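# Move sample box into freezer rack on window bench

## Task

Pick up the sample box from the shelved bench by the door, carry it to the freezer rack on the shelved bench by the window, and push it fully into a free slot of that rack. It fails if the rack leaves its bench, if any other box is not fully inside the rack at the end, or if the sample box ever touches the floor. Afterwards release the box and back the robot away. It also fails if the robot falls or is left tilted, and anything that stays in place only because the robot is holding it does not count.

## Robot and tools

Robot: a two-armed mobile base with a central column, a tilting head, and a parallel gripper on each arm. Folded, as at the start, it measures 0.73 m long, 0.62 m wide and 1.88 m tall, and its front sits 0.40 m ahead of the column. The base drives forward or back and turns on the spot. It cannot move sideways.

Frames: the base frame has its origin on the floor under the column, between the drive wheels, with x forward, y to the left and z up. left_hand and right_hand are reported in this frame, in metres, at the point where the fingers meet; the tips stick out 8 mm further. The hand's z axis runs along the fingers and its y axis along the opening direction. quat_wxyz maps (0, 0, 1) onto the finger direction. The odometry frame is the base frame as it stood when the scene began. base_odometry counts only wheel rotation, so slipping shows up as false travel. Heading is positive to the left, in -3.142..3.142.

execute_actions: takes "actions", a list holding one action or none, plus an optional "cameras" list. Camera names are cam_head_left, cam_head_right, cam_left_wrist, cam_right_wrist, nav_camera and all. Omitting it, null, or ["all"] returns every camera, and [] returns none. An action may contain:
- "base": one command only. {"translate_m": d} is a relative straight drive in metres from the current spot, -3 to 3, forward positive. {"rotate_rad": d} is a relative turn in radians, -3.2 to 3.2, counter-clockwise (left) positive.
- "joints": absolute targets keyed by joint name. These are head_tilt_rad (-0.61 to 1.308; 0 is roughly level, positive tilts down), left_joint1_rad..left_joint6_rad, right_joint1_rad..right_joint6_rad, left_gripper_m and right_gripper_m. Joint ranges are j1 -2.879..2.879, j2 0..3.141, j3 0..3.019, j4 -1.692..1.57, j5 -1.57..1.57 (positive swings the hand to the robot's right) and j6 -2.094..2.094 (positive rolls clockwise viewed from behind). Gripper values are the fingertip gap in metres, 0..0.093. The done tolerances are ±0.045, 0.14, 0.09, 0.055, 0.03 and 0.035 for j1 to j6, ±0.003 for a gripper, and ±0.03 for the head.
- "speeds": optional top-speed caps for this action only, translate_m 0.05..0.8 m/s and rotate_rad 0.1..1 rad/s. The maximum is the default. Caps have no effect on arms. A very long base move at a low cap gets refused.
Everything in an action starts together. A joint or base left out of an action may still be driving toward an earlier target. An unknown key or an out-of-range number refuses the call, and nothing moves. If a result reports a stop, any later motion calls in the same reply are skipped.

wait {"seconds": 0..10}: commands nothing, lets the scene run, and returns state and images. zoom_image {"camera", "region": [x0,y0,x1,y1]}: returns a close-up of the latest full image from that camera, in pixels from the top-left corner, at most 504x504. finished_scene {"scene": n}: closes the scene for good, so only call it once the box is in the rack, released, and the robot has moved clear.

Arm geometry: with j1 = -1.57 (left) or 1.57 (right) and j5 = j6 = 0, the arm moves in a forward-facing vertical plane 0.23 m to that side of the column. Let a = j2 - 0.35, b = 1.05 + j2 - j3 and c = b - j4, where c = 1.57 means the fingers point straight down. The hand is then about 0.12 + 0.39 sin a + 0.38 cos b + 0.25 cos c m ahead and 1.46 + 0.39 cos a - 0.38 sin b - 0.25 sin c m high. For example, 0.93, 0.78, 0.14 gives 0.60 ahead and 1.21 up. The real hand usually ends up to 5 cm lower and nearer the column, or about 12 cm with heavy or far-out loads. Reach is about 1 m from the shoulder and down to 0.47 m high, so the floor is out of reach. With fingers pointing down, tested loads are up to 3.2 kg at about 0.4 m ahead and 0.65-1.2 m high, 2 kg out to 0.6 m, and 1 kg out to 0.8 m at 0.9-1.2 m high. A gripper holds roughly 2-6 kg. Heavy loads with the fingers tilted less than about 1.2 rad below horizontal make the arm sag.

Gripping: the fingers are 7 cm long, and the hand body is 10 cm wide and 7 cm thick. To grasp, command an opening smaller than the object. off_target is then expected. A reported opening 0.002 m or more above the target means something is held. Moves smaller than about 0.03 rad (0.08 for j2 and j3) may not happen at all. For a gentle touch, step about 0.05 rad per call from your previous target.

Result lines: base_status and joint_status give done, off_target, contact_stop (base only, after a wheel stall), time_out, or not_followed. "joint command not followed" means a self-collision check blocked that arm. To clear it, move each joint that first triggered it at least 0.05 rad back the way it came, or move the other arm away. A blocked arm keeps pressing on whatever stops it and heats up. To ease it, send the arm's reported joint positions back as its targets, but a held load sinks a little each time you do this. After contact_stop, reverse 0.05 m before trying again. Watch turned_by_wheels against turned_by_imu: a gap of more than about 4% that is also at least 0.05 rad means a collision or slipping, and the heading is off by that gap. base_tilt is in degrees. A drop of 0.5 or more in the forward value while driving means the robot is leaning back, so reverse 0.05 m. Bench tops 0.30-1.20 m high can slide over the base and strike the column. Pushing hard for about 3 s shuts off the wheel motors for 2 s, and wheel_motors_off reads 1 while they are off. motor_effort lists only the wheel motors, with the peak in brackets. The Motor temperatures line gives each arm's joints in order. A MOTOR HOT warning appears from 85 °C. At 100 °C there is an OVER-TEMPERATURE FAULT: that arm drops whatever it holds and keys report limit_stop_at_motor_heat.

Avoid: dropping or slamming things, hard pushes, arms striking or pressing on each other (especially near the robot's centre line), tipping the robot over, and knocking the rack or other boxes. A loose object may occasionally get nudged by outside forces. Camera calibration (K, distortion, T_world_to_cam) is provided with the base frame as world, and poses change with the joints.

Each tool is called after ">>>" in YAML: its name, and indented under it one key for each argument.

## Session

>>> execute_actions:
  actions: []

Scene clock: 0.00 s.
Motor temperatures (°C, as the motors report them): left_arm=[26 22 24 26 24 23] | right_arm=[24 27 26 23 25 24]
base_odometry: x=+0.000 y=+0.000 heading=+0.000 (m, m, rad; odometry frame)
turned_by_wheels: +0.000 (rad since the last result)
turned_by_imu: +0.000 (rad since the last result)
base_tilt: forward=+0.1 right=+0.2 (deg)
base_status: not commanded
joint_positions: head_tilt_rad=+0.890 left_joint1_rad=-1.604 left_joint2_rad=+0.864 left_joint3_rad=+0.417 left_joint4_rad=-0.985 left_joint5_rad=-0.005 left_joint6_rad=-0.089 left_gripper_m=+0.094 right_joint1_rad=+1.579 right_joint2_rad=+0.897 right_joint3_rad=+0.411 right_joint4_rad=-0.992 right_joint5_rad=-0.037 right_joint6_rad=-0.055 right_gripper_m=+0.094
joint_status: not commanded
wheel_motors_off: 0
motor_effort: left_wheel=+4 right_wheel=-1 (%)
left_hand: x=+0.1497 y=+0.2184 z=+1.2587 quat_wxyz=(+0.438, +0.025, -0.898, -0.012) (m; base frame)
right_hand: x=+0.1394 y=-0.2174 z=+1.2604 quat_wxyz=(+0.458, +0.020, -0.888, -0.032) (m; base frame)
pictures: cam_head_left, cam_head_right, cam_left_wrist, cam_right_wrist, nav_camera
Images, in order (width x height): cam_head_left 896x504, cam_head_right 896x504, cam_left_wrist 616x616, cam_right_wrist 616x616, nav_camera 896x504.

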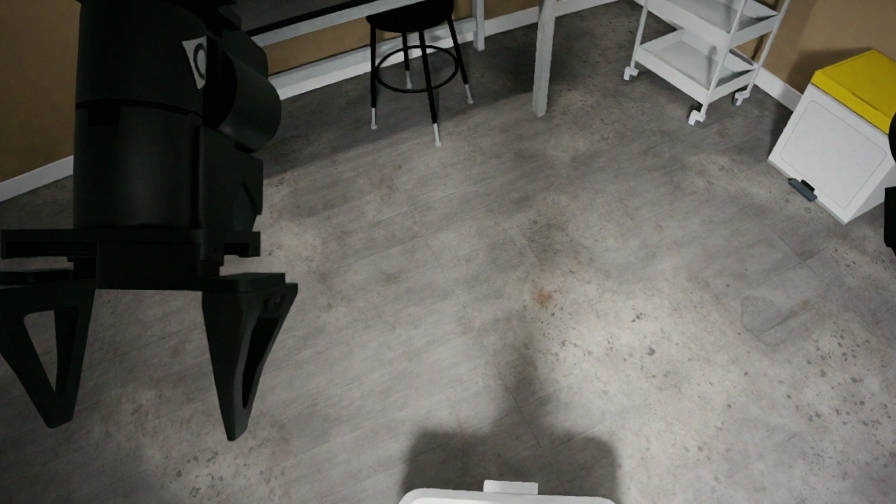

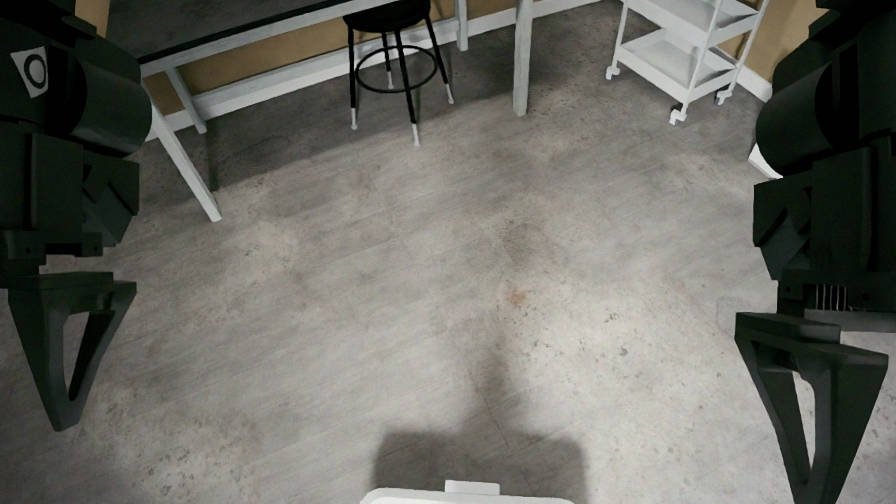

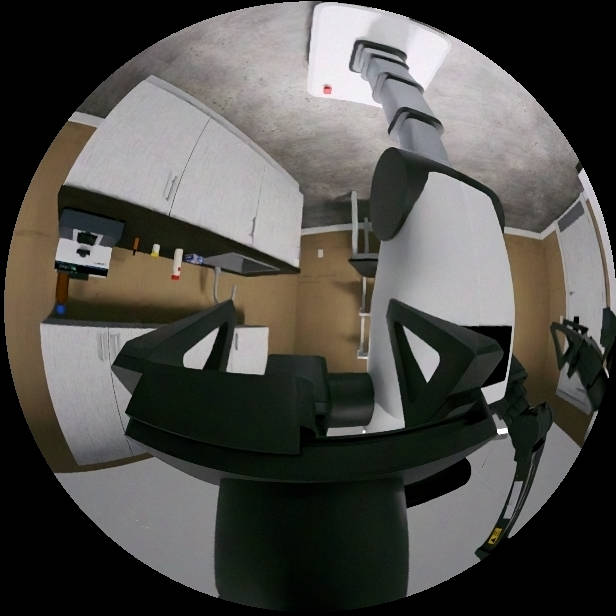

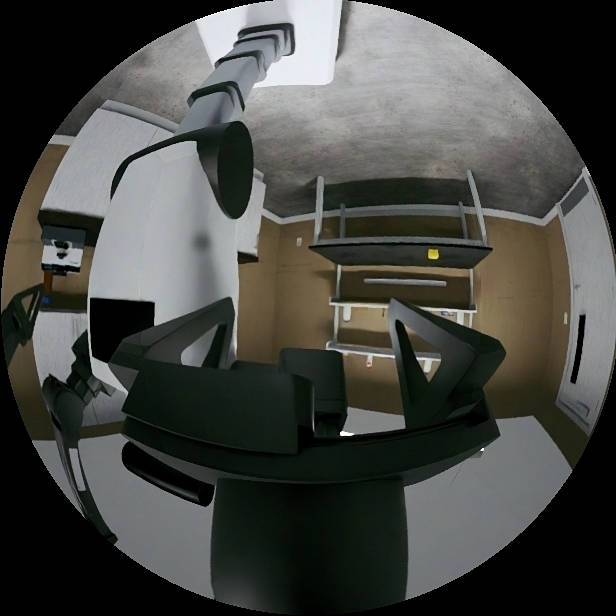

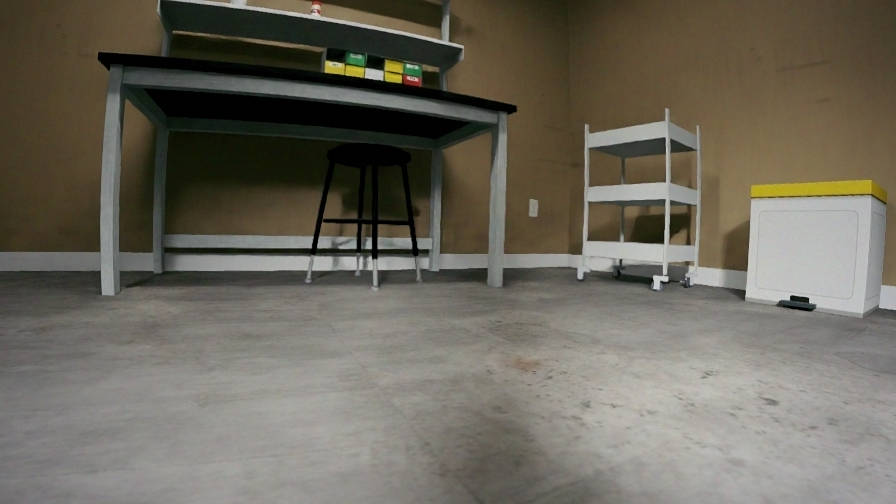

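>>> execute_actions:
  actions:
    - {"base":{"rotate_rad":-2.75},"joints":{"head_tilt_rad":0.4}}
  cameras: ["cam_head_left","nav_camera"]

Scene clock: 4.13 s.
Motor temperatures (°C, as the motors report them): left_arm=[26 23 24 26 24 23] | right_arm=[24 27 26 23 25 24]
base_odometry: x=+0.000 y=+0.000 heading=-2.749 (m, m, rad; odometry frame)
turned_by_wheels: -2.749 (rad since the last result)
turned_by_imu: -2.761 (rad since the last result)
base_tilt: forward=+0.0 right=+0.1 (deg)
base_status: done
joint_positions: head_tilt_rad=+0.419 left_joint1_rad=-1.604 left_joint2_rad=+0.864 left_joint3_rad=+0.417 left_joint4_rad=-0.985 left_joint5_rad=-0.005 left_joint6_rad=-0.089 left_gripper_m=+0.094 right_joint1_rad=+1.579 right_joint2_rad=+0.897 right_joint3_rad=+0.411 right_joint4_rad=-0.992 right_joint5_rad=-0.037 right_joint6_rad=-0.055 right_gripper_m=+0.094
joint_status: all done
wheel_motors_off: 0
motor_effort: left_wheel=+2(39) right_wheel=-4(23) (%)
left_hand: x=+0.1497 y=+0.2184 z=+1.2587 quat_wxyz=(+0.438, +0.025, -0.898, -0.012) (m; base frame)
right_hand: x=+0.1394 y=-0.2174 z=+1.2604 quat_wxyz=(+0.458, +0.020, -0.888, -0.032) (m; base frame)
pictures: cam_head_left, nav_camera
camera_calibration (this result's frames):
cam_head_left: T_world_to_cam=[[0.116158, -0.993191, -0.00882503, 0.0469177], [-0.453715, -0.045156, -0.890002, 1.39132], [0.883544, 0.107385, -0.455871, 0.574442], [0, 0, 0, 1]] pos_world=[0.11827, 0.0477382, 1.50056]
Images, in order (width x height): cam_head_left 896x504, nav_camera 896x504.

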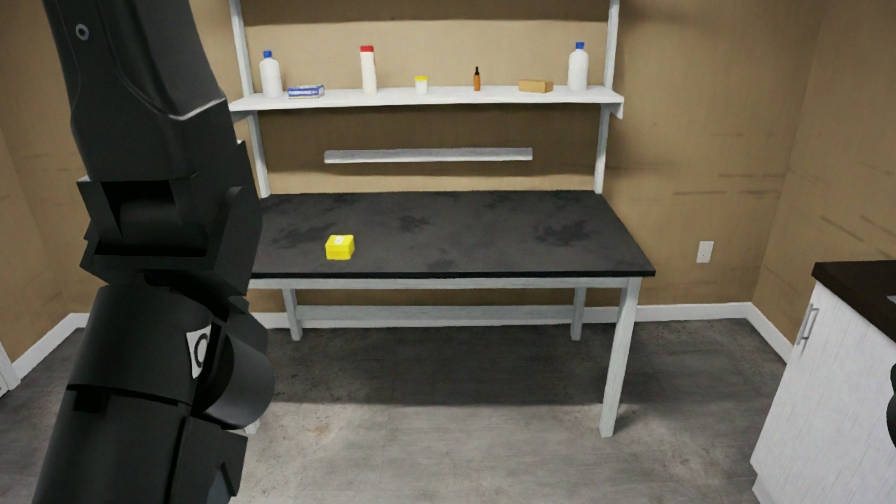

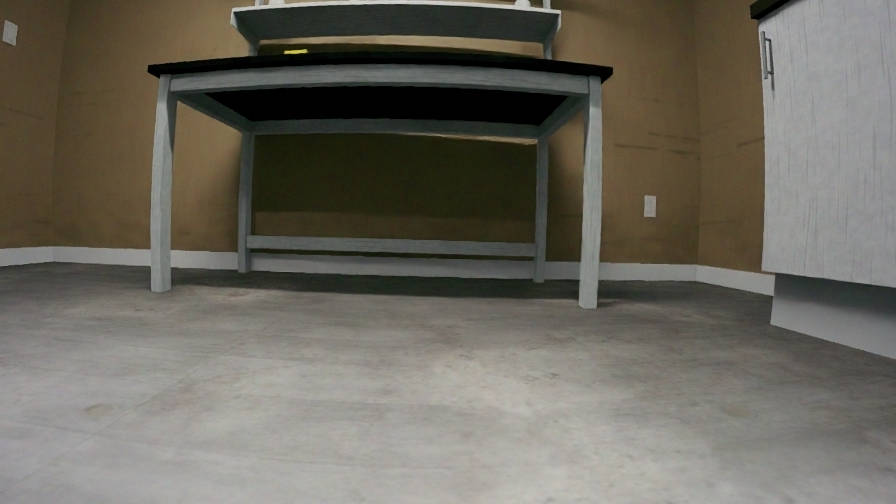

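>>> execute_actions:
  actions:
    - {"base":{"rotate_rad":0.275}}
  cameras: []

>>> execute_actions:
  actions:
    - {"base":{"translate_m":0.8}}
  cameras: []

>>> execute_actions:
  actions:
    - {"base":{"rotate_rad":-0.155},"joints":{"head_tilt_rad":0.8,"left_joint1_rad":-1.57,"left_joint2_rad":0.6,"left_joint3_rad":0.6,"left_joint4_rad":0.45,"left_joint6_rad":0}}
  cameras: ["cam_head_left","cam_left_wrist","nav_camera"]

Scene clock: 5.73 s.
Motor temperatures (°C, as the motors report them): left_arm=[26 23 24 26 24 23] | right_arm=[24 27 26 23 25 24]
base_odometry: x=+0.000 y=+0.000 heading=-2.475 (m, m, rad; odometry frame)
turned_by_wheels: +0.274 (rad since the last result)
turned_by_imu: +0.277 (rad since the last result)
base_tilt: forward=+0.0 right=+0.1 (deg)
base_status: done
joint_positions: head_tilt_rad=+0.419 left_joint1_rad=-1.604 left_joint2_rad=+0.864 left_joint3_rad=+0.417 left_joint4_rad=-0.985 left_joint5_rad=-0.005 left_joint6_rad=-0.089 left_gripper_m=+0.094 right_joint1_rad=+1.579 right_joint2_rad=+0.897 right_joint3_rad=+0.411 right_joint4_rad=-0.992 right_joint5_rad=-0.037 right_joint6_rad=-0.055 right_gripper_m=+0.094
joint_status: not commanded
wheel_motors_off: 0
motor_effort: left_wheel=-1(20) right_wheel=-1(18) (%)
left_hand: x=+0.1497 y=+0.2184 z=+1.2587 quat_wxyz=(+0.438, +0.025, -0.898, -0.012) (m; base frame)
right_hand: x=+0.1394 y=-0.2174 z=+1.2604 quat_wxyz=(+0.458, +0.020, -0.888, -0.032) (m; base frame)
pictures: none
No camera images: the call's "cameras" was empty. Leave "cameras" out to get every camera's image.

Scene clock: 8.50 s.
Motor temperatures (°C, as the motors report them): left_arm=[26 23 24 26 24 23] | right_arm=[24 27 26 23 25 24]
base_odometry: x=-0.629 y=-0.494 heading=-2.475 (m, m, rad; odometry frame)
turned_by_wheels: +0.000 (rad since the last result)
turned_by_imu: -0.001 (rad since the last result)
base_tilt: forward=+0.0 right=+0.2 (deg)
base_status: done
joint_positions: head_tilt_rad=+0.418 left_joint1_rad=-1.604 left_joint2_rad=+0.864 left_joint3_rad=+0.419 left_joint4_rad=-0.985 left_joint5_rad=-0.005 left_joint6_rad=-0.089 left_gripper_m=+0.094 right_joint1_rad=+1.579 right_joint2_rad=+0.897 right_joint3_rad=+0.414 right_joint4_rad=-0.992 right_joint5_rad=-0.037 right_joint6_rad=-0.055 right_gripper_m=+0.094
joint_status: not commanded
wheel_motors_off: 0
motor_effort: left_wheel=+0(44) right_wheel=+0(49) (%)
left_hand: x=+0.1510 y=+0.2183 z=+1.2583 quat_wxyz=(+0.437, +0.025, -0.899, -0.012) (m; base frame)
right_hand: x=+0.1408 y=-0.2174 z=+1.2599 quat_wxyz=(+0.457, +0.020, -0.889, -0.032) (m; base frame)
pictures: none
No camera images: the call's "cameras" was empty. Leave "cameras" out to get every camera's image.

Scene clock: 10.17 s.
Motor temperatures (°C, as the motors report them): left_arm=[26 23 24 26 24 23] | right_arm=[24 27 26 23 25 24]
base_odometry: x=-0.629 y=-0.495 heading=-2.629 (m, m, rad; odometry frame)
turned_by_wheels: -0.154 (rad since the last result)
turned_by_imu: -0.153 (rad since the last result)
base_tilt: forward=+0.0 right=+0.1 (deg)
base_status: done
joint_positions: head_tilt_rad=+0.802 left_joint1_rad=-1.570 left_joint2_rad=+0.586 left_joint3_rad=+0.607 left_joint4_rad=+0.428 left_joint5_rad=-0.005 left_joint6_rad=-0.008 left_gripper_m=+0.094 right_joint1_rad=+1.579 right_joint2_rad=+0.897 right_joint3_rad=+0.413 right_joint4_rad=-0.992 right_joint5_rad=-0.037 right_joint6_rad=-0.055 right_gripper_m=+0.094
joint_status: all done
wheel_motors_off: 0
motor_effort: left_wheel=+0(33) right_wheel=-1(40) (%)
left_hand: x=+0.6163 y=+0.2255 z=+1.3644 quat_wxyz=(-0.467, +0.004, -0.884, -0.001) (m; base frame)
right_hand: x=+0.1404 y=-0.2174 z=+1.2600 quat_wxyz=(+0.458, +0.020, -0.888, -0.032) (m; base frame)
pictures: cam_head_left, cam_left_wrist, nav_camera
camera_calibration (this result's frames):
cam_head_left: T_world_to_cam=[[0.104443, -0.993191, -0.0515973, 0.113373], [-0.753457, -0.045156, -0.655944, 1.04586], [0.649148, 0.107385, -0.753044, 1.04381], [0, 0, 0, 1]] pos_world=[0.0985845, 0.0477382, 1.47791]
cam_left_wrist: T_world_to_cam=[[0.0143111, -0.999862, -0.0084874, 0.233407], [-0.938493, -0.010503, -0.345139, 1.05822], [0.345003, 0.0129047, -0.938513, 1.18338], [0, 0, 0, 1]] pos_world=[0.581519, 0.229218, 1.47783]
Images, in order (width x height): cam_head_left 896x504, cam_left_wrist 616x616, nav_camera 896x504.

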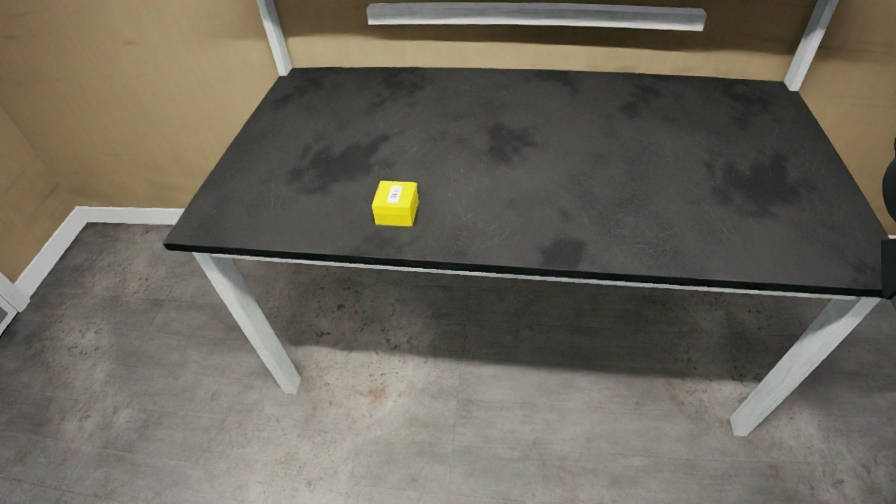

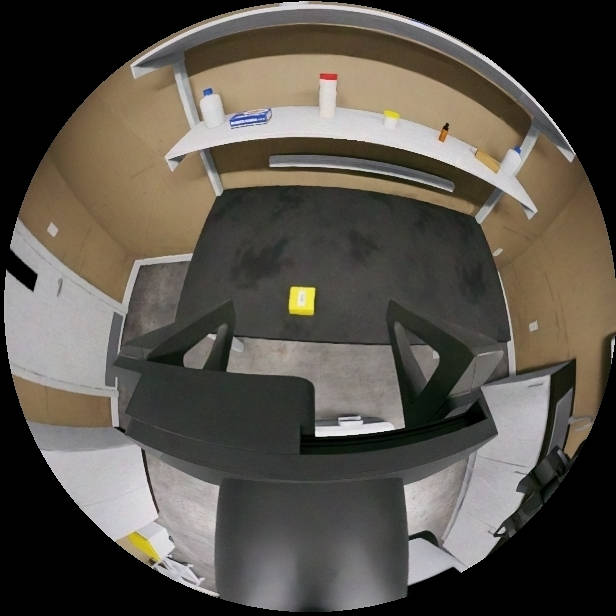

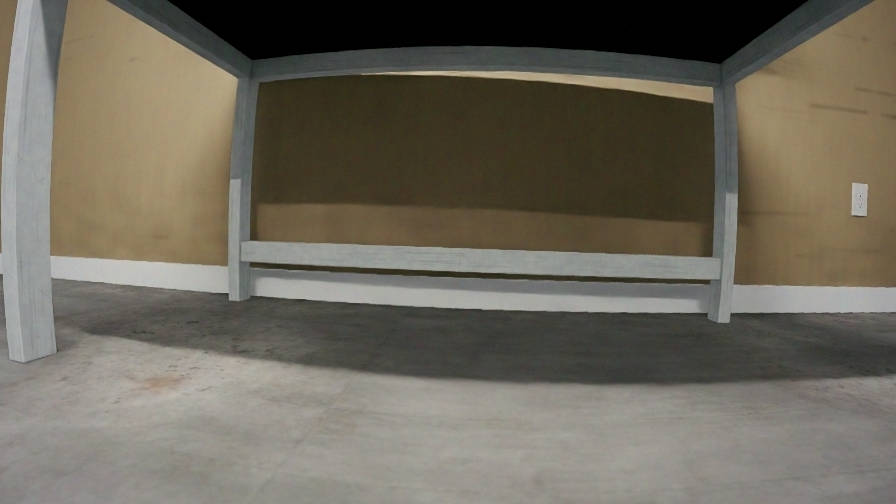

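>>> execute_actions:
  actions:
    - {"base":{"rotate_rad":0.04},"joints":{"left_joint2_rad":2.29,"left_joint3_rad":1.664,"left_joint4_rad":1.076}}
  cameras: ["cam_head_left","cam_left_wrist"]

Scene clock: 12.57 s.
Motor temperatures (°C, as the motors report them): left_arm=[26 23 25 26 24 23] | right_arm=[24 27 26 23 25 24]
base_odometry: x=-0.629 y=-0.494 heading=-2.590 (m, m, rad; odometry frame)
turned_by_wheels: +0.039 (rad since the last result)
turned_by_imu: +0.039 (rad since the last result)
base_tilt: forward=+0.0 right=+0.2 (deg)
base_status: done
joint_positions: head_tilt_rad=+0.802 left_joint1_rad=-1.570 left_joint2_rad=+2.298 left_joint3_rad=+1.662 left_joint4_rad=+1.064 left_joint5_rad=-0.005 left_joint6_rad=-0.008 left_gripper_m=+0.094 right_joint1_rad=+1.579 right_joint2_rad=+0.897 right_joint3_rad=+0.413 right_joint4_rad=-0.992 right_joint5_rad=-0.037 right_joint6_rad=-0.055 right_gripper_m=+0.094
joint_status: all done
wheel_motors_off: 0
motor_effort: left_wheel=-2(13) right_wheel=+3(34) (%)
left_hand: x=+0.6387 y=+0.2259 z=+0.7909 quat_wxyz=(-0.458, +0.004, -0.889, -0.001) (m; base frame)
right_hand: x=+0.1404 y=-0.2174 z=+1.2600 quat_wxyz=(+0.458, +0.020, -0.888, -0.032) (m; base frame)
pictures: cam_head_left, cam_left_wrist
camera_calibration (this result's frames):
cam_head_left: T_world_to_cam=[[0.104441, -0.993191, -0.0516012, 0.113379], [-0.753482, -0.045156, -0.655916, 1.04582], [0.64912, 0.107385, -0.753068, 1.04385], [0, 0, 0, 1]] pos_world=[0.0985822, 0.0477382, 1.47791]
cam_left_wrist: T_world_to_cam=[[0.0141478, -0.999861, -0.0087687, 0.228867], [-0.945278, -0.0105156, -0.326096, 0.870589], [0.325958, 0.0129024, -0.945296, 0.654906], [0, 0, 0, 1]] pos_world=[0.606239, 0.22954, 0.904982]
Images, in order (width x height): cam_head_left 896x504, cam_left_wrist 616x616.

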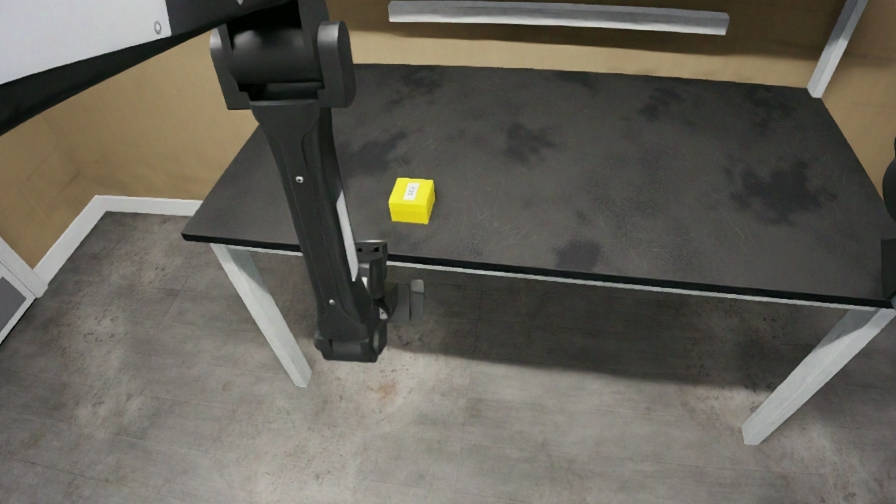

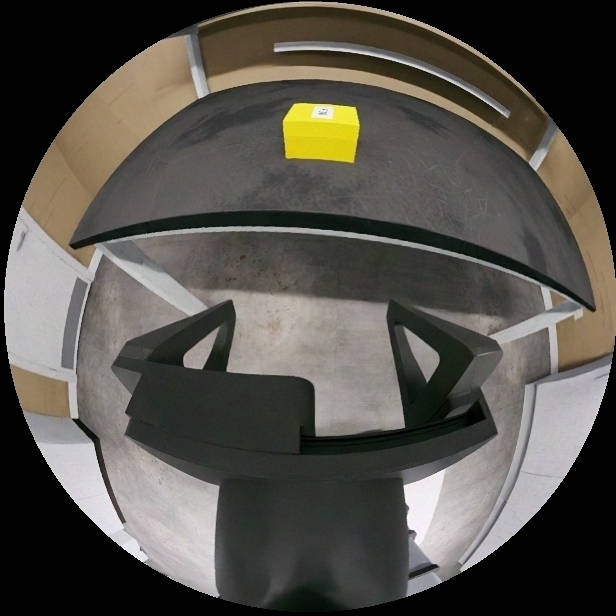

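>>> execute_actions:
  actions:
    - {"joints":{"left_joint2_rad":2.19,"left_joint3_rad":1.531,"left_joint4_rad":1.11}}
  cameras: []

>>> execute_actions:
  actions:
    - {"base":{"translate_m":0.09},"speeds":{"translate_m":0.1}}
  cameras: ["cam_head_left","cam_left_wrist"]

Scene clock: 13.53 s.
Motor temperatures (°C, as the motors report them): left_arm=[26 23 25 26 24 23] | right_arm=[24 27 26 23 25 24]
base_odometry: x=-0.629 y=-0.494 heading=-2.590 (m, m, rad; odometry frame)
turned_by_wheels: +0.000 (rad since the last result)
turned_by_imu: +0.000 (rad since the last result)
base_tilt: forward=+0.0 right=+0.2 (deg)
base_status: not commanded
joint_positions: head_tilt_rad=+0.802 left_joint1_rad=-1.570 left_joint2_rad=+2.196 left_joint3_rad=+1.534 left_joint4_rad=+1.087 left_joint5_rad=-0.005 left_joint6_rad=-0.008 left_gripper_m=+0.094 right_joint1_rad=+1.579 right_joint2_rad=+0.897 right_joint3_rad=+0.413 right_joint4_rad=-0.992 right_joint5_rad=-0.037 right_joint6_rad=-0.055 right_gripper_m=+0.094
joint_status: all done
wheel_motors_off: 0
motor_effort: left_wheel=-3(3) right_wheel=+2(1) (%)
left_hand: x=+0.6405 y=+0.2258 z=+0.8283 quat_wxyz=(-0.456, +0.004, -0.890, -0.001) (m; base frame)
right_hand: x=+0.1404 y=-0.2174 z=+1.2600 quat_wxyz=(+0.458, +0.020, -0.888, -0.032) (m; base frame)
pictures: none
No camera images: the call's "cameras" was empty. Leave "cameras" out to get every camera's image.

Scene clock: 15.20 s.
Motor temperatures (°C, as the motors report them): left_arm=[26 23 25 26 24 23] | right_arm=[24 27 26 23 25 24]
base_odometry: x=-0.706 y=-0.542 heading=-2.592 (m, m, rad; odometry frame)
turned_by_wheels: -0.001 (rad since the last result)
turned_by_imu: -0.002 (rad since the last result)
base_tilt: forward=+0.1 right=+0.1 (deg)
base_status: done
joint_positions: head_tilt_rad=+0.803 left_joint1_rad=-1.570 left_joint2_rad=+2.195 left_joint3_rad=+1.533 left_joint4_rad=+1.087 left_joint5_rad=-0.005 left_joint6_rad=-0.008 left_gripper_m=+0.094 right_joint1_rad=+1.579 right_joint2_rad=+0.897 right_joint3_rad=+0.411 right_joint4_rad=-0.992 right_joint5_rad=-0.037 right_joint6_rad=-0.055 right_gripper_m=+0.094
joint_status: not commanded
wheel_motors_off: 0
motor_effort: left_wheel=-1(41) right_wheel=-1(59) (%)
left_hand: x=+0.6406 y=+0.2258 z=+0.8286 quat_wxyz=(-0.456, +0.004, -0.890, -0.001) (m; base frame)
right_hand: x=+0.1394 y=-0.2174 z=+1.2604 quat_wxyz=(+0.458, +0.020, -0.888, -0.032) (m; base frame)
pictures: cam_head_left, cam_left_wrist
camera_calibration (this result's frames):
cam_head_left: T_world_to_cam=[[0.104402, -0.993191, -0.0516809, 0.113504], [-0.753983, -0.045156, -0.65534, 1.04496], [0.648545, 0.107385, -0.753564, 1.04464], [0, 0, 0, 1]] pos_world=[0.0985348, 0.0477382, 1.47787]
cam_left_wrist: T_world_to_cam=[[0.0141163, -0.999861, -0.00882141, 0.229214], [-0.946515, -0.010518, -0.322487, 0.882513], [0.32235, 0.0129019, -0.946533, 0.693283], [0, 0, 0, 1]] pos_world=[0.608597, 0.22952, 0.942836]
Images, in order (width x height): cam_head_left 896x504, cam_left_wrist 616x616.

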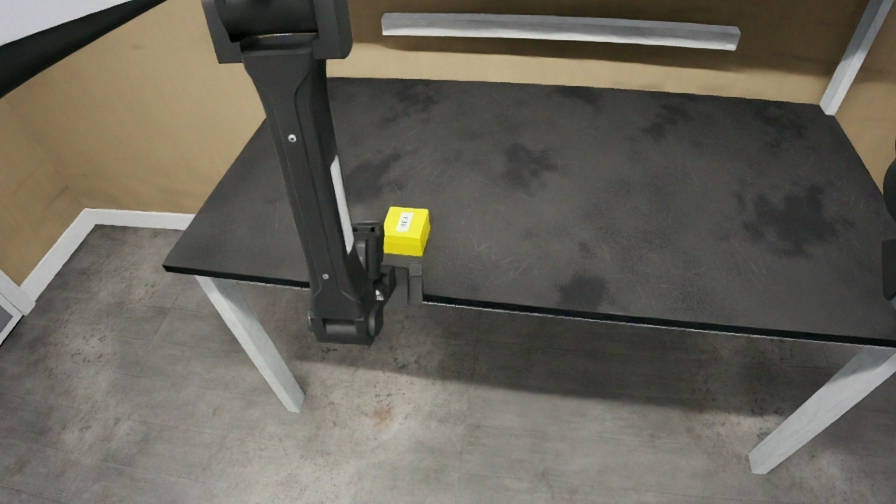

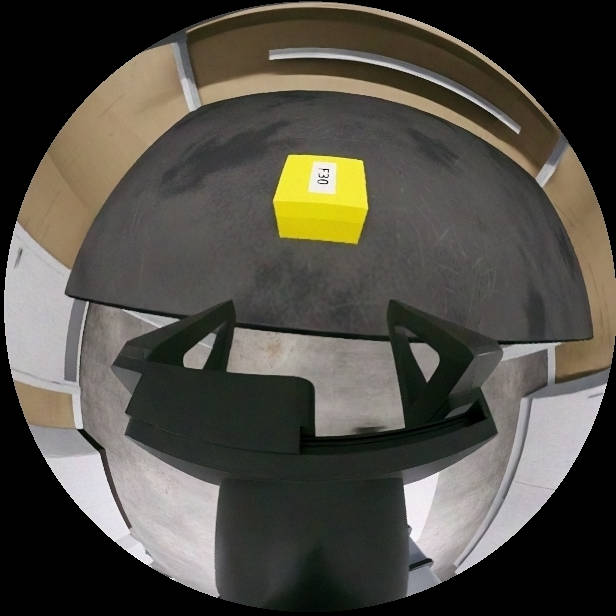

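>>> execute_actions:
  actions:
    - {"joints":{"left_joint2_rad":2.29,"left_joint3_rad":1.664,"left_joint4_rad":1.076}}
  cameras: []

>>> execute_actions:
  actions:
    - {"base":{"translate_m":0.125},"speeds":{"translate_m":0.1}}
  cameras: ["cam_left_wrist"]

Scene clock: 16.13 s.
Motor temperatures (°C, as the motors report them): left_arm=[26 24 25 26 24 23] | right_arm=[24 27 26 23 25 24]
base_odometry: x=-0.706 y=-0.542 heading=-2.592 (m, m, rad; odometry frame)
turned_by_wheels: +0.000 (rad since the last result)
turned_by_imu: +0.000 (rad since the last result)
base_tilt: forward=+0.0 right=+0.2 (deg)
base_status: not commanded
joint_positions: head_tilt_rad=+0.803 left_joint1_rad=-1.570 left_joint2_rad=+2.277 left_joint3_rad=+1.661 left_joint4_rad=+1.087 left_joint5_rad=-0.005 left_joint6_rad=-0.008 left_gripper_m=+0.094 right_joint1_rad=+1.579 right_joint2_rad=+0.897 right_joint3_rad=+0.411 right_joint4_rad=-0.992 right_joint5_rad=-0.037 right_joint6_rad=-0.055 right_gripper_m=+0.094
joint_status: all done
wheel_motors_off: 0
motor_effort: left_wheel=-1(2) right_wheel=+2(2) (%)
left_hand: x=+0.6549 y=+0.2259 z=+0.8062 quat_wxyz=(-0.477, +0.004, -0.879, -0.001) (m; base frame)
right_hand: x=+0.1394 y=-0.2174 z=+1.2604 quat_wxyz=(+0.458, +0.020, -0.888, -0.032) (m; base frame)
pictures: none
No camera images: the call's "cameras" was empty. Leave "cameras" out to get every camera's image.

Scene clock: 18.20 s.
Motor temperatures (°C, as the motors report them): left_arm=[26 24 24 26 24 23] | right_arm=[24 27 26 23 25 24]
base_odometry: x=-0.812 y=-0.607 heading=-2.593 (m, m, rad; odometry frame)
turned_by_wheels: -0.001 (rad since the last result)
turned_by_imu: -0.002 (rad since the last result)
base_tilt: forward=+0.0 right=+0.2 (deg)
base_status: done
joint_positions: head_tilt_rad=+0.803 left_joint1_rad=-1.570 left_joint2_rad=+2.280 left_joint3_rad=+1.664 left_joint4_rad=+1.087 left_joint5_rad=-0.005 left_joint6_rad=-0.008 left_gripper_m=+0.094 right_joint1_rad=+1.579 right_joint2_rad=+0.897 right_joint3_rad=+0.412 right_joint4_rad=-0.992 right_joint5_rad=-0.037 right_joint6_rad=-0.055 right_gripper_m=+0.094
joint_status: not commanded
wheel_motors_off: 0
motor_effort: left_wheel=-1(39) right_wheel=-1(43) (%)
left_hand: x=+0.6542 y=+0.2259 z=+0.8049 quat_wxyz=(-0.477, +0.004, -0.879, -0.001) (m; base frame)
right_hand: x=+0.1396 y=-0.2174 z=+1.2603 quat_wxyz=(+0.458, +0.020, -0.888, -0.032) (m; base frame)
pictures: cam_left_wrist
camera_calibration (this result's frames):
cam_left_wrist: T_world_to_cam=[[0.0144833, -0.999862, -0.00817585, 0.228071], [-0.930627, -0.0104892, -0.365818, 0.912205], [0.365682, 0.0129069, -0.93065, 0.625314], [0, 0, 0, 1]] pos_world=[0.616954, 0.229537, 0.917514]
Images, in order (width x height): cam_left_wrist 616x616.

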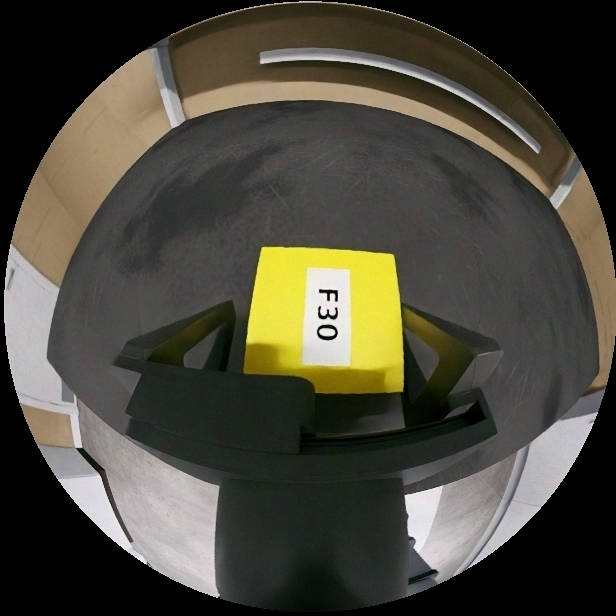

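>>> execute_actions:
  actions:
    - {"joints":{"left_joint4_rad":1.03}}
  cameras: []

>>> execute_actions:
  actions:
    - {"joints":{"left_gripper_m":0.04}}
  cameras: []

>>> execute_actions:
  actions:
    - {"joints":{"left_joint2_rad":2.1,"left_joint3_rad":1.47,"left_joint4_rad":1.05}}
  cameras: []

>>> execute_actions:
  actions:
    - {"base":{"translate_m":-0.5}}
  cameras: []

>>> execute_actions:
  actions:
    - {"base":{"rotate_rad":3.14},"joints":{"head_tilt_rad":0.4}}
  cameras: ["cam_head_left","cam_left_wrist","nav_camera"]

Scene clock: 18.97 s.
Motor temperatures (°C, as the motors report them): left_arm=[26 24 24 26 24 23] | right_arm=[24 27 26 23 25 24]
base_odometry: x=-0.812 y=-0.607 heading=-2.593 (m, m, rad; odometry frame)
turned_by_wheels: +0.000 (rad since the last result)
turned_by_imu: +0.000 (rad since the last result)
base_tilt: forward=+0.0 right=+0.2 (deg)
base_status: not commanded
joint_positions: head_tilt_rad=+0.803 left_joint1_rad=-1.570 left_joint2_rad=+2.280 left_joint3_rad=+1.664 left_joint4_rad=+1.044 left_joint5_rad=-0.005 left_joint6_rad=-0.008 left_gripper_m=+0.094 right_joint1_rad=+1.579 right_joint2_rad=+0.897 right_joint3_rad=+0.412 right_joint4_rad=-0.992 right_joint5_rad=-0.037 right_joint6_rad=-0.055 right_gripper_m=+0.094
joint_status: all done
wheel_motors_off: 0
motor_effort: left_wheel=-1(1) right_wheel=+3(1) (%)
left_hand: x=+0.6482 y=+0.2259 z=+0.7960 quat_wxyz=(-0.458, +0.004, -0.889, -0.001) (m; base frame)
right_hand: x=+0.1396 y=-0.2174 z=+1.2603 quat_wxyz=(+0.458, +0.020, -0.888, -0.032) (m; base frame)
pictures: none
No camera images: the call's "cameras" was empty. Leave "cameras" out to get every camera's image.

Scene clock: 19.57 s.
Motor temperatures (°C, as the motors report them): left_arm=[26 24 24 26 24 23] | right_arm=[24 27 26 23 25 24]
base_odometry: x=-0.812 y=-0.607 heading=-2.593 (m, m, rad; odometry frame)
turned_by_wheels: +0.000 (rad since the last result)
turned_by_imu: +0.000 (rad since the last result)
base_tilt: forward=+0.0 right=+0.2 (deg)
base_status: not commanded
joint_positions: head_tilt_rad=+0.803 left_joint1_rad=-1.570 left_joint2_rad=+2.280 left_joint3_rad=+1.664 left_joint4_rad=+1.044 left_joint5_rad=-0.005 left_joint6_rad=-0.007 left_gripper_m=+0.075 right_joint1_rad=+1.579 right_joint2_rad=+0.897 right_joint3_rad=+0.412 right_joint4_rad=-0.992 right_joint5_rad=-0.037 right_joint6_rad=-0.055 right_gripper_m=+0.094
joint_status: left_gripper_m off_target (ended at +0.075, target +0.040)
wheel_motors_off: 0
motor_effort: left_wheel=-1(1) right_wheel=+2(1) (%)
left_hand: x=+0.6482 y=+0.2259 z=+0.7960 quat_wxyz=(-0.458, +0.004, -0.889, -0.001) (m; base frame)
right_hand: x=+0.1396 y=-0.2174 z=+1.2603 quat_wxyz=(+0.458, +0.020, -0.888, -0.032) (m; base frame)
pictures: none
No camera images: the call's "cameras" was empty. Leave "cameras" out to get every camera's image.

Scene clock: 20.70 s.
Motor temperatures (°C, as the motors report them): left_arm=[26 24 24 26 24 23] | right_arm=[24 27 26 23 25 24]
base_odometry: x=-0.812 y=-0.607 heading=-2.593 (m, m, rad; odometry frame)
turned_by_wheels: +0.000 (rad since the last result)
turned_by_imu: +0.000 (rad since the last result)
base_tilt: forward=+0.0 right=+0.2 (deg)
base_status: not commanded
joint_positions: head_tilt_rad=+0.803 left_joint1_rad=-1.570 left_joint2_rad=+2.105 left_joint3_rad=+1.470 left_joint4_rad=+1.044 left_joint5_rad=-0.005 left_joint6_rad=-0.007 left_gripper_m=+0.075 right_joint1_rad=+1.579 right_joint2_rad=+0.897 right_joint3_rad=+0.412 right_joint4_rad=-0.992 right_joint5_rad=-0.037 right_joint6_rad=-0.055 right_gripper_m=+0.094
joint_status: all done
wheel_motors_off: 0
motor_effort: left_wheel=-1(2) right_wheel=+2(2) (%)
left_hand: x=+0.6567 y=+0.2258 z=+0.8578 quat_wxyz=(-0.449, +0.004, -0.893, -0.001) (m; base frame)
right_hand: x=+0.1396 y=-0.2174 z=+1.2603 quat_wxyz=(+0.458, +0.020, -0.888, -0.032) (m; base frame)
pictures: none
No camera images: the call's "cameras" was empty. Leave "cameras" out to get every camera's image.

Scene clock: 23.13 s.
Motor temperatures (°C, as the motors report them): left_arm=[26 24 24 26 24 23] | right_arm=[24 27 26 23 25 24]
base_odometry: x=-0.386 y=-0.346 heading=-2.595 (m, m, rad; odometry frame)
turned_by_wheels: -0.002 (rad since the last result)
turned_by_imu: -0.001 (rad since the last result)
base_tilt: forward=+0.0 right=+0.2 (deg)
base_status: done
joint_positions: head_tilt_rad=+0.803 left_joint1_rad=-1.570 left_joint2_rad=+2.105 left_joint3_rad=+1.467 left_joint4_rad=+1.044 left_joint5_rad=-0.005 left_joint6_rad=-0.007 left_gripper_m=+0.075 right_joint1_rad=+1.579 right_joint2_rad=+0.897 right_joint3_rad=+0.409 right_joint4_rad=-0.992 right_joint5_rad=-0.037 right_joint6_rad=-0.055 right_gripper_m=+0.094
joint_status: not commanded
wheel_motors_off: 0
motor_effort: left_wheel=+0(35) right_wheel=+0(45) (%)
left_hand: x=+0.6551 y=+0.2258 z=+0.8575 quat_wxyz=(-0.448, +0.004, -0.894, -0.001) (m; base frame)
right_hand: x=+0.1380 y=-0.2174 z=+1.2609 quat_wxyz=(+0.460, +0.020, -0.887, -0.032) (m; base frame)
pictures: none
No camera images: the call's "cameras" was empty. Leave "cameras" out to get every camera's image.

Scene clock: 27.80 s.
Motor temperatures (°C, as the motors report them): left_arm=[26 25 24 26 24 23] | right_arm=[24 27 26 23 25 24]
base_odometry: x=-0.386 y=-0.346 heading=+0.545 (m, m, rad; odometry frame)
turned_by_wheels: +3.140 (rad since the last result)
turned_by_imu: +3.153 (rad since the last result)
base_tilt: forward=+0.0 right=+0.1 (deg)
base_status: done
joint_positions: head_tilt_rad=+0.419 left_joint1_rad=-1.564 left_joint2_rad=+2.105 left_joint3_rad=+1.467 left_joint4_rad=+1.044 left_joint5_rad=-0.005 left_joint6_rad=-0.007 left_gripper_m=+0.076 right_joint1_rad=+1.579 right_joint2_rad=+0.897 right_joint3_rad=+0.409 right_joint4_rad=-0.992 right_joint5_rad=-0.037 right_joint6_rad=-0.055 right_gripper_m=+0.094
joint_status: all done
wheel_motors_off: 0
motor_effort: left_wheel=-1(37) right_wheel=+1(40) (%)
left_hand: x=+0.6551 y=+0.2307 z=+0.8575 quat_wxyz=(-0.448, +0.004, -0.894, -0.004) (m; base frame)
right_hand: x=+0.1382 y=-0.2174 z=+1.2608 quat_wxyz=(+0.459, +0.020, -0.887, -0.032) (m; base frame)
pictures: cam_head_left, cam_left_wrist, nav_camera
camera_calibration (this result's frames):
cam_head_left: T_world_to_cam=[[0.116159, -0.993191, -0.00881804, 0.0469069], [-0.453662, -0.045156, -0.890029, 1.39136], [0.883571, 0.107385, -0.455818, 0.574359], [0, 0, 0, 1]] pos_world=[0.118272, 0.0477382, 1.50057]
cam_left_wrist: T_world_to_cam=[[0.0167789, -0.999752, -0.0146735, 0.237421], [-0.952464, -0.011517, -0.304435, 0.894263], [0.30419, 0.0190841, -0.95242, 0.731404], [0, 0, 0, 1]] pos_world=[0.625284, 0.233703, 0.972333]
Images, in order (width x height): cam_head_left 896x504, cam_left_wrist 616x616, nav_camera 896x504.

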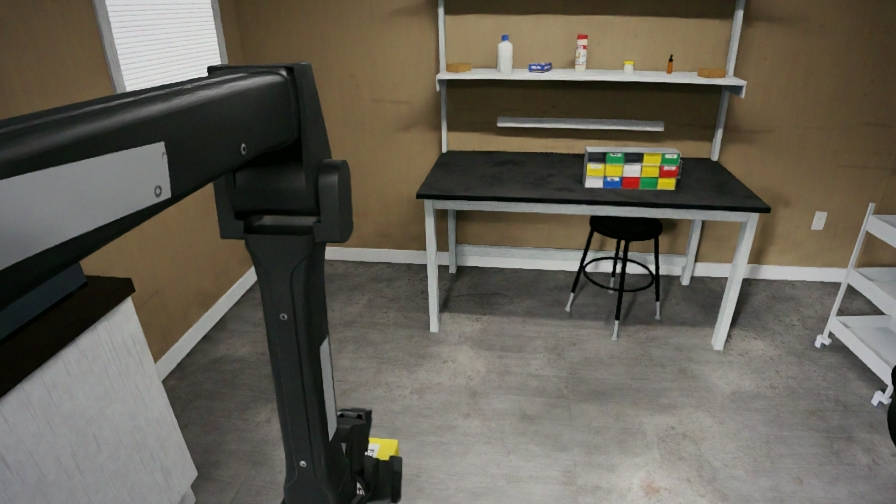

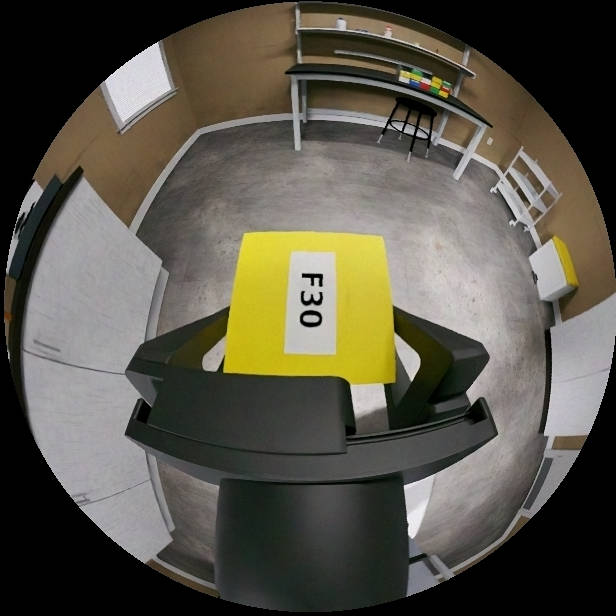

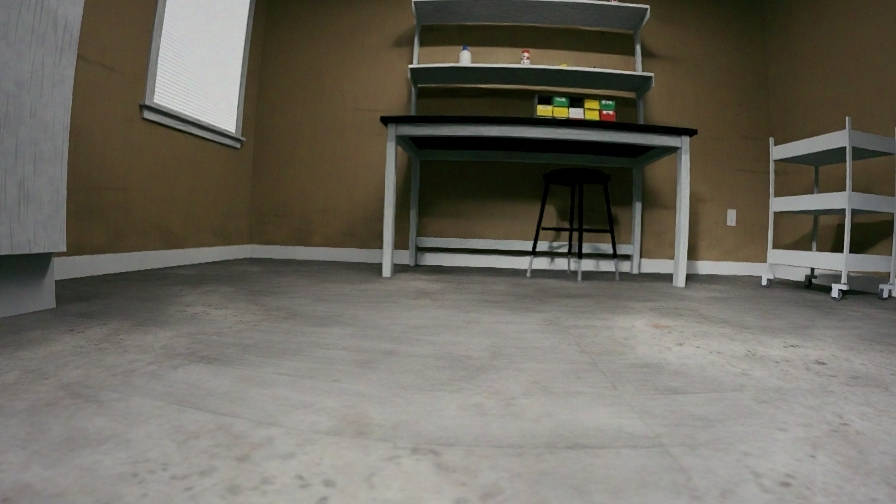

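>>> execute_actions:
  actions:
    - {"base":{"rotate_rad":-0.443}}
  cameras: []

>>> execute_actions:
  actions:
    - {"base":{"translate_m":1.33}}
  cameras: []

>>> execute_actions:
  actions:
    - {"base":{"rotate_rad":0.443},"joints":{"head_tilt_rad":0.7,"left_joint2_rad":1.95,"left_joint3_rad":1.32}}
  cameras: ["cam_head_right","cam_left_wrist","nav_camera"]

Scene clock: 29.67 s.
Motor temperatures (°C, as the motors report them): left_arm=[26 25 24 26 24 23] | right_arm=[24 27 26 23 25 24]
base_odometry: x=-0.386 y=-0.346 heading=+0.102 (m, m, rad; odometry frame)
turned_by_wheels: -0.442 (rad since the last result)
turned_by_imu: -0.446 (rad since the last result)
base_tilt: forward=+0.0 right=+0.2 (deg)
base_status: done
joint_positions: head_tilt_rad=+0.419 left_joint1_rad=-1.576 left_joint2_rad=+2.105 left_joint3_rad=+1.467 left_joint4_rad=+1.044 left_joint5_rad=-0.005 left_joint6_rad=-0.007 left_gripper_m=+0.075 right_joint1_rad=+1.579 right_joint2_rad=+0.897 right_joint3_rad=+0.409 right_joint4_rad=-0.992 right_joint5_rad=-0.037 right_joint6_rad=-0.055 right_gripper_m=+0.094
joint_status: not commanded
wheel_motors_off: 0
motor_effort: left_wheel=+1(20) right_wheel=-1(24) (%)
left_hand: x=+0.6551 y=+0.2209 z=+0.8575 quat_wxyz=(-0.448, +0.004, -0.894, +0.002) (m; base frame)
right_hand: x=+0.1382 y=-0.2174 z=+1.2608 quat_wxyz=(+0.459, +0.020, -0.887, -0.032) (m; base frame)
pictures: none
No camera images: the call's "cameras" was empty. Leave "cameras" out to get every camera's image.

Scene clock: 33.30 s.
Motor temperatures (°C, as the motors report them): left_arm=[26 25 24 26 24 23] | right_arm=[24 28 26 23 25 24]
base_odometry: x=+0.937 y=-0.210 heading=+0.103 (m, m, rad; odometry frame)
turned_by_wheels: +0.001 (rad since the last result)
turned_by_imu: -0.001 (rad since the last result)
base_tilt: forward=+0.0 right=+0.2 (deg)
base_status: done
joint_positions: head_tilt_rad=+0.418 left_joint1_rad=-1.576 left_joint2_rad=+2.105 left_joint3_rad=+1.470 left_joint4_rad=+1.044 left_joint5_rad=-0.005 left_joint6_rad=-0.007 left_gripper_m=+0.075 right_joint1_rad=+1.579 right_joint2_rad=+0.897 right_joint3_rad=+0.411 right_joint4_rad=-0.992 right_joint5_rad=-0.037 right_joint6_rad=-0.055 right_gripper_m=+0.094
joint_status: not commanded
wheel_motors_off: 0
motor_effort: left_wheel=+1(55) right_wheel=+1(37) (%)
left_hand: x=+0.6565 y=+0.2212 z=+0.8579 quat_wxyz=(-0.449, +0.004, -0.893, +0.002) (m; base frame)
right_hand: x=+0.1394 y=-0.2174 z=+1.2604 quat_wxyz=(+0.458, +0.020, -0.888, -0.032) (m; base frame)
pictures: none
No camera images: the call's "cameras" was empty. Leave "cameras" out to get every camera's image.

Scene clock: 35.10 s.
Motor temperatures (°C, as the motors report them): left_arm=[26 25 24 26 24 23] | right_arm=[24 28 26 23 25 24]
base_odometry: x=+0.937 y=-0.210 heading=+0.546 (m, m, rad; odometry frame)
turned_by_wheels: +0.442 (rad since the last result)
turned_by_imu: +0.442 (rad since the last result)
base_tilt: forward=+0.0 right=+0.2 (deg)
base_status: done
joint_positions: head_tilt_rad=+0.703 left_joint1_rad=-1.564 left_joint2_rad=+1.953 left_joint3_rad=+1.322 left_joint4_rad=+1.044 left_joint5_rad=-0.005 left_joint6_rad=-0.007 left_gripper_m=+0.076 right_joint1_rad=+1.579 right_joint2_rad=+0.897 right_joint3_rad=+0.411 right_joint4_rad=-0.992 right_joint5_rad=-0.037 right_joint6_rad=-0.055 right_gripper_m=+0.094
joint_status: all done
wheel_motors_off: 0
motor_effort: left_wheel=-1(42) right_wheel=+0(30) (%)
left_hand: x=+0.6653 y=+0.2304 z=+0.9165 quat_wxyz=(-0.451, +0.004, -0.892, -0.004) (m; base frame)
right_hand: x=+0.1394 y=-0.2174 z=+1.2604 quat_wxyz=(+0.458, +0.020, -0.888, -0.032) (m; base frame)
pictures: cam_head_right, cam_left_wrist, nav_camera
camera_calibration (this result's frames):
cam_head_right: T_world_to_cam=[[0.0973916, -0.994294, -0.0435236, 0.0112507], [-0.681373, -0.0347376, -0.731112, 1.15981], [0.725428, 0.10086, -0.680868, 0.934187], [0, 0, 0, 1]] pos_world=[0.111485, -0.0427464, 1.4845]
cam_left_wrist: T_world_to_cam=[[0.0168392, -0.999752, -0.0145812, 0.237682], [-0.950351, -0.0114718, -0.310968, 0.926484], [0.310723, 0.0190937, -0.950309, 0.778282], [0, 0, 0, 1]] pos_world=[0.634653, 0.233391, 1.03118]
Images, in order (width x height): cam_head_right 896x504, cam_left_wrist 616x616, nav_camera 896x504.

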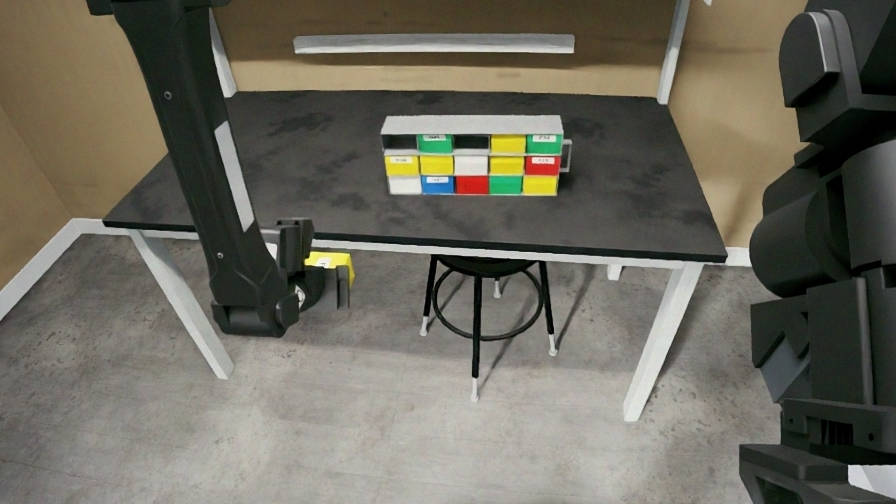

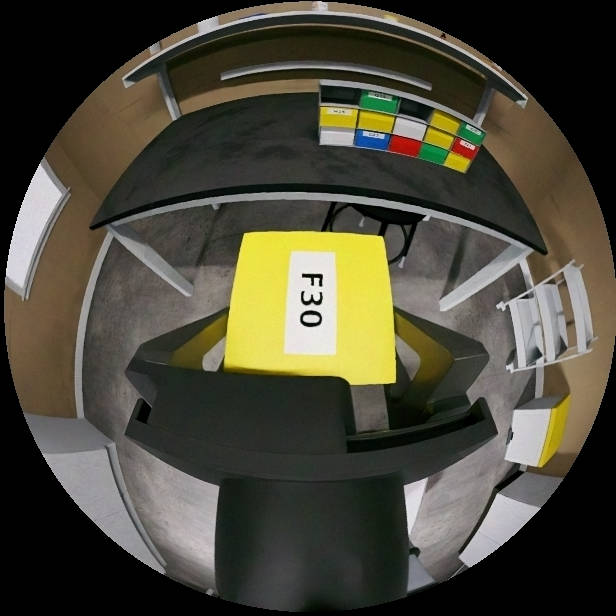

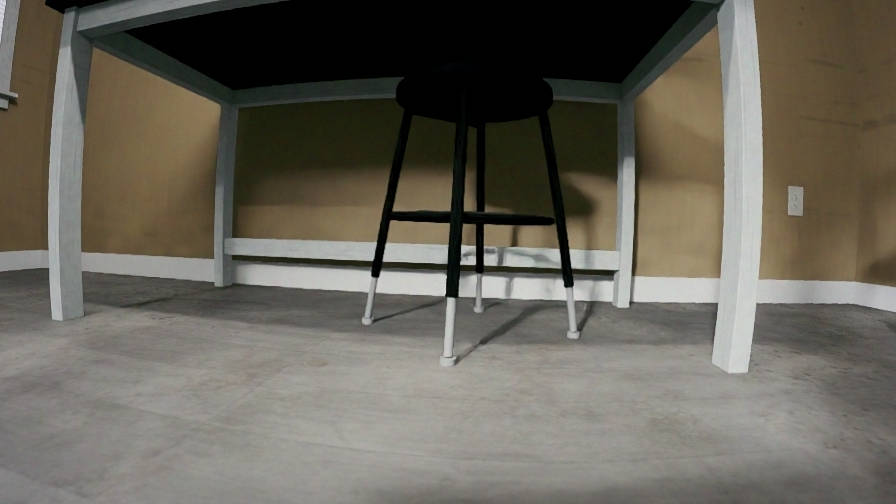

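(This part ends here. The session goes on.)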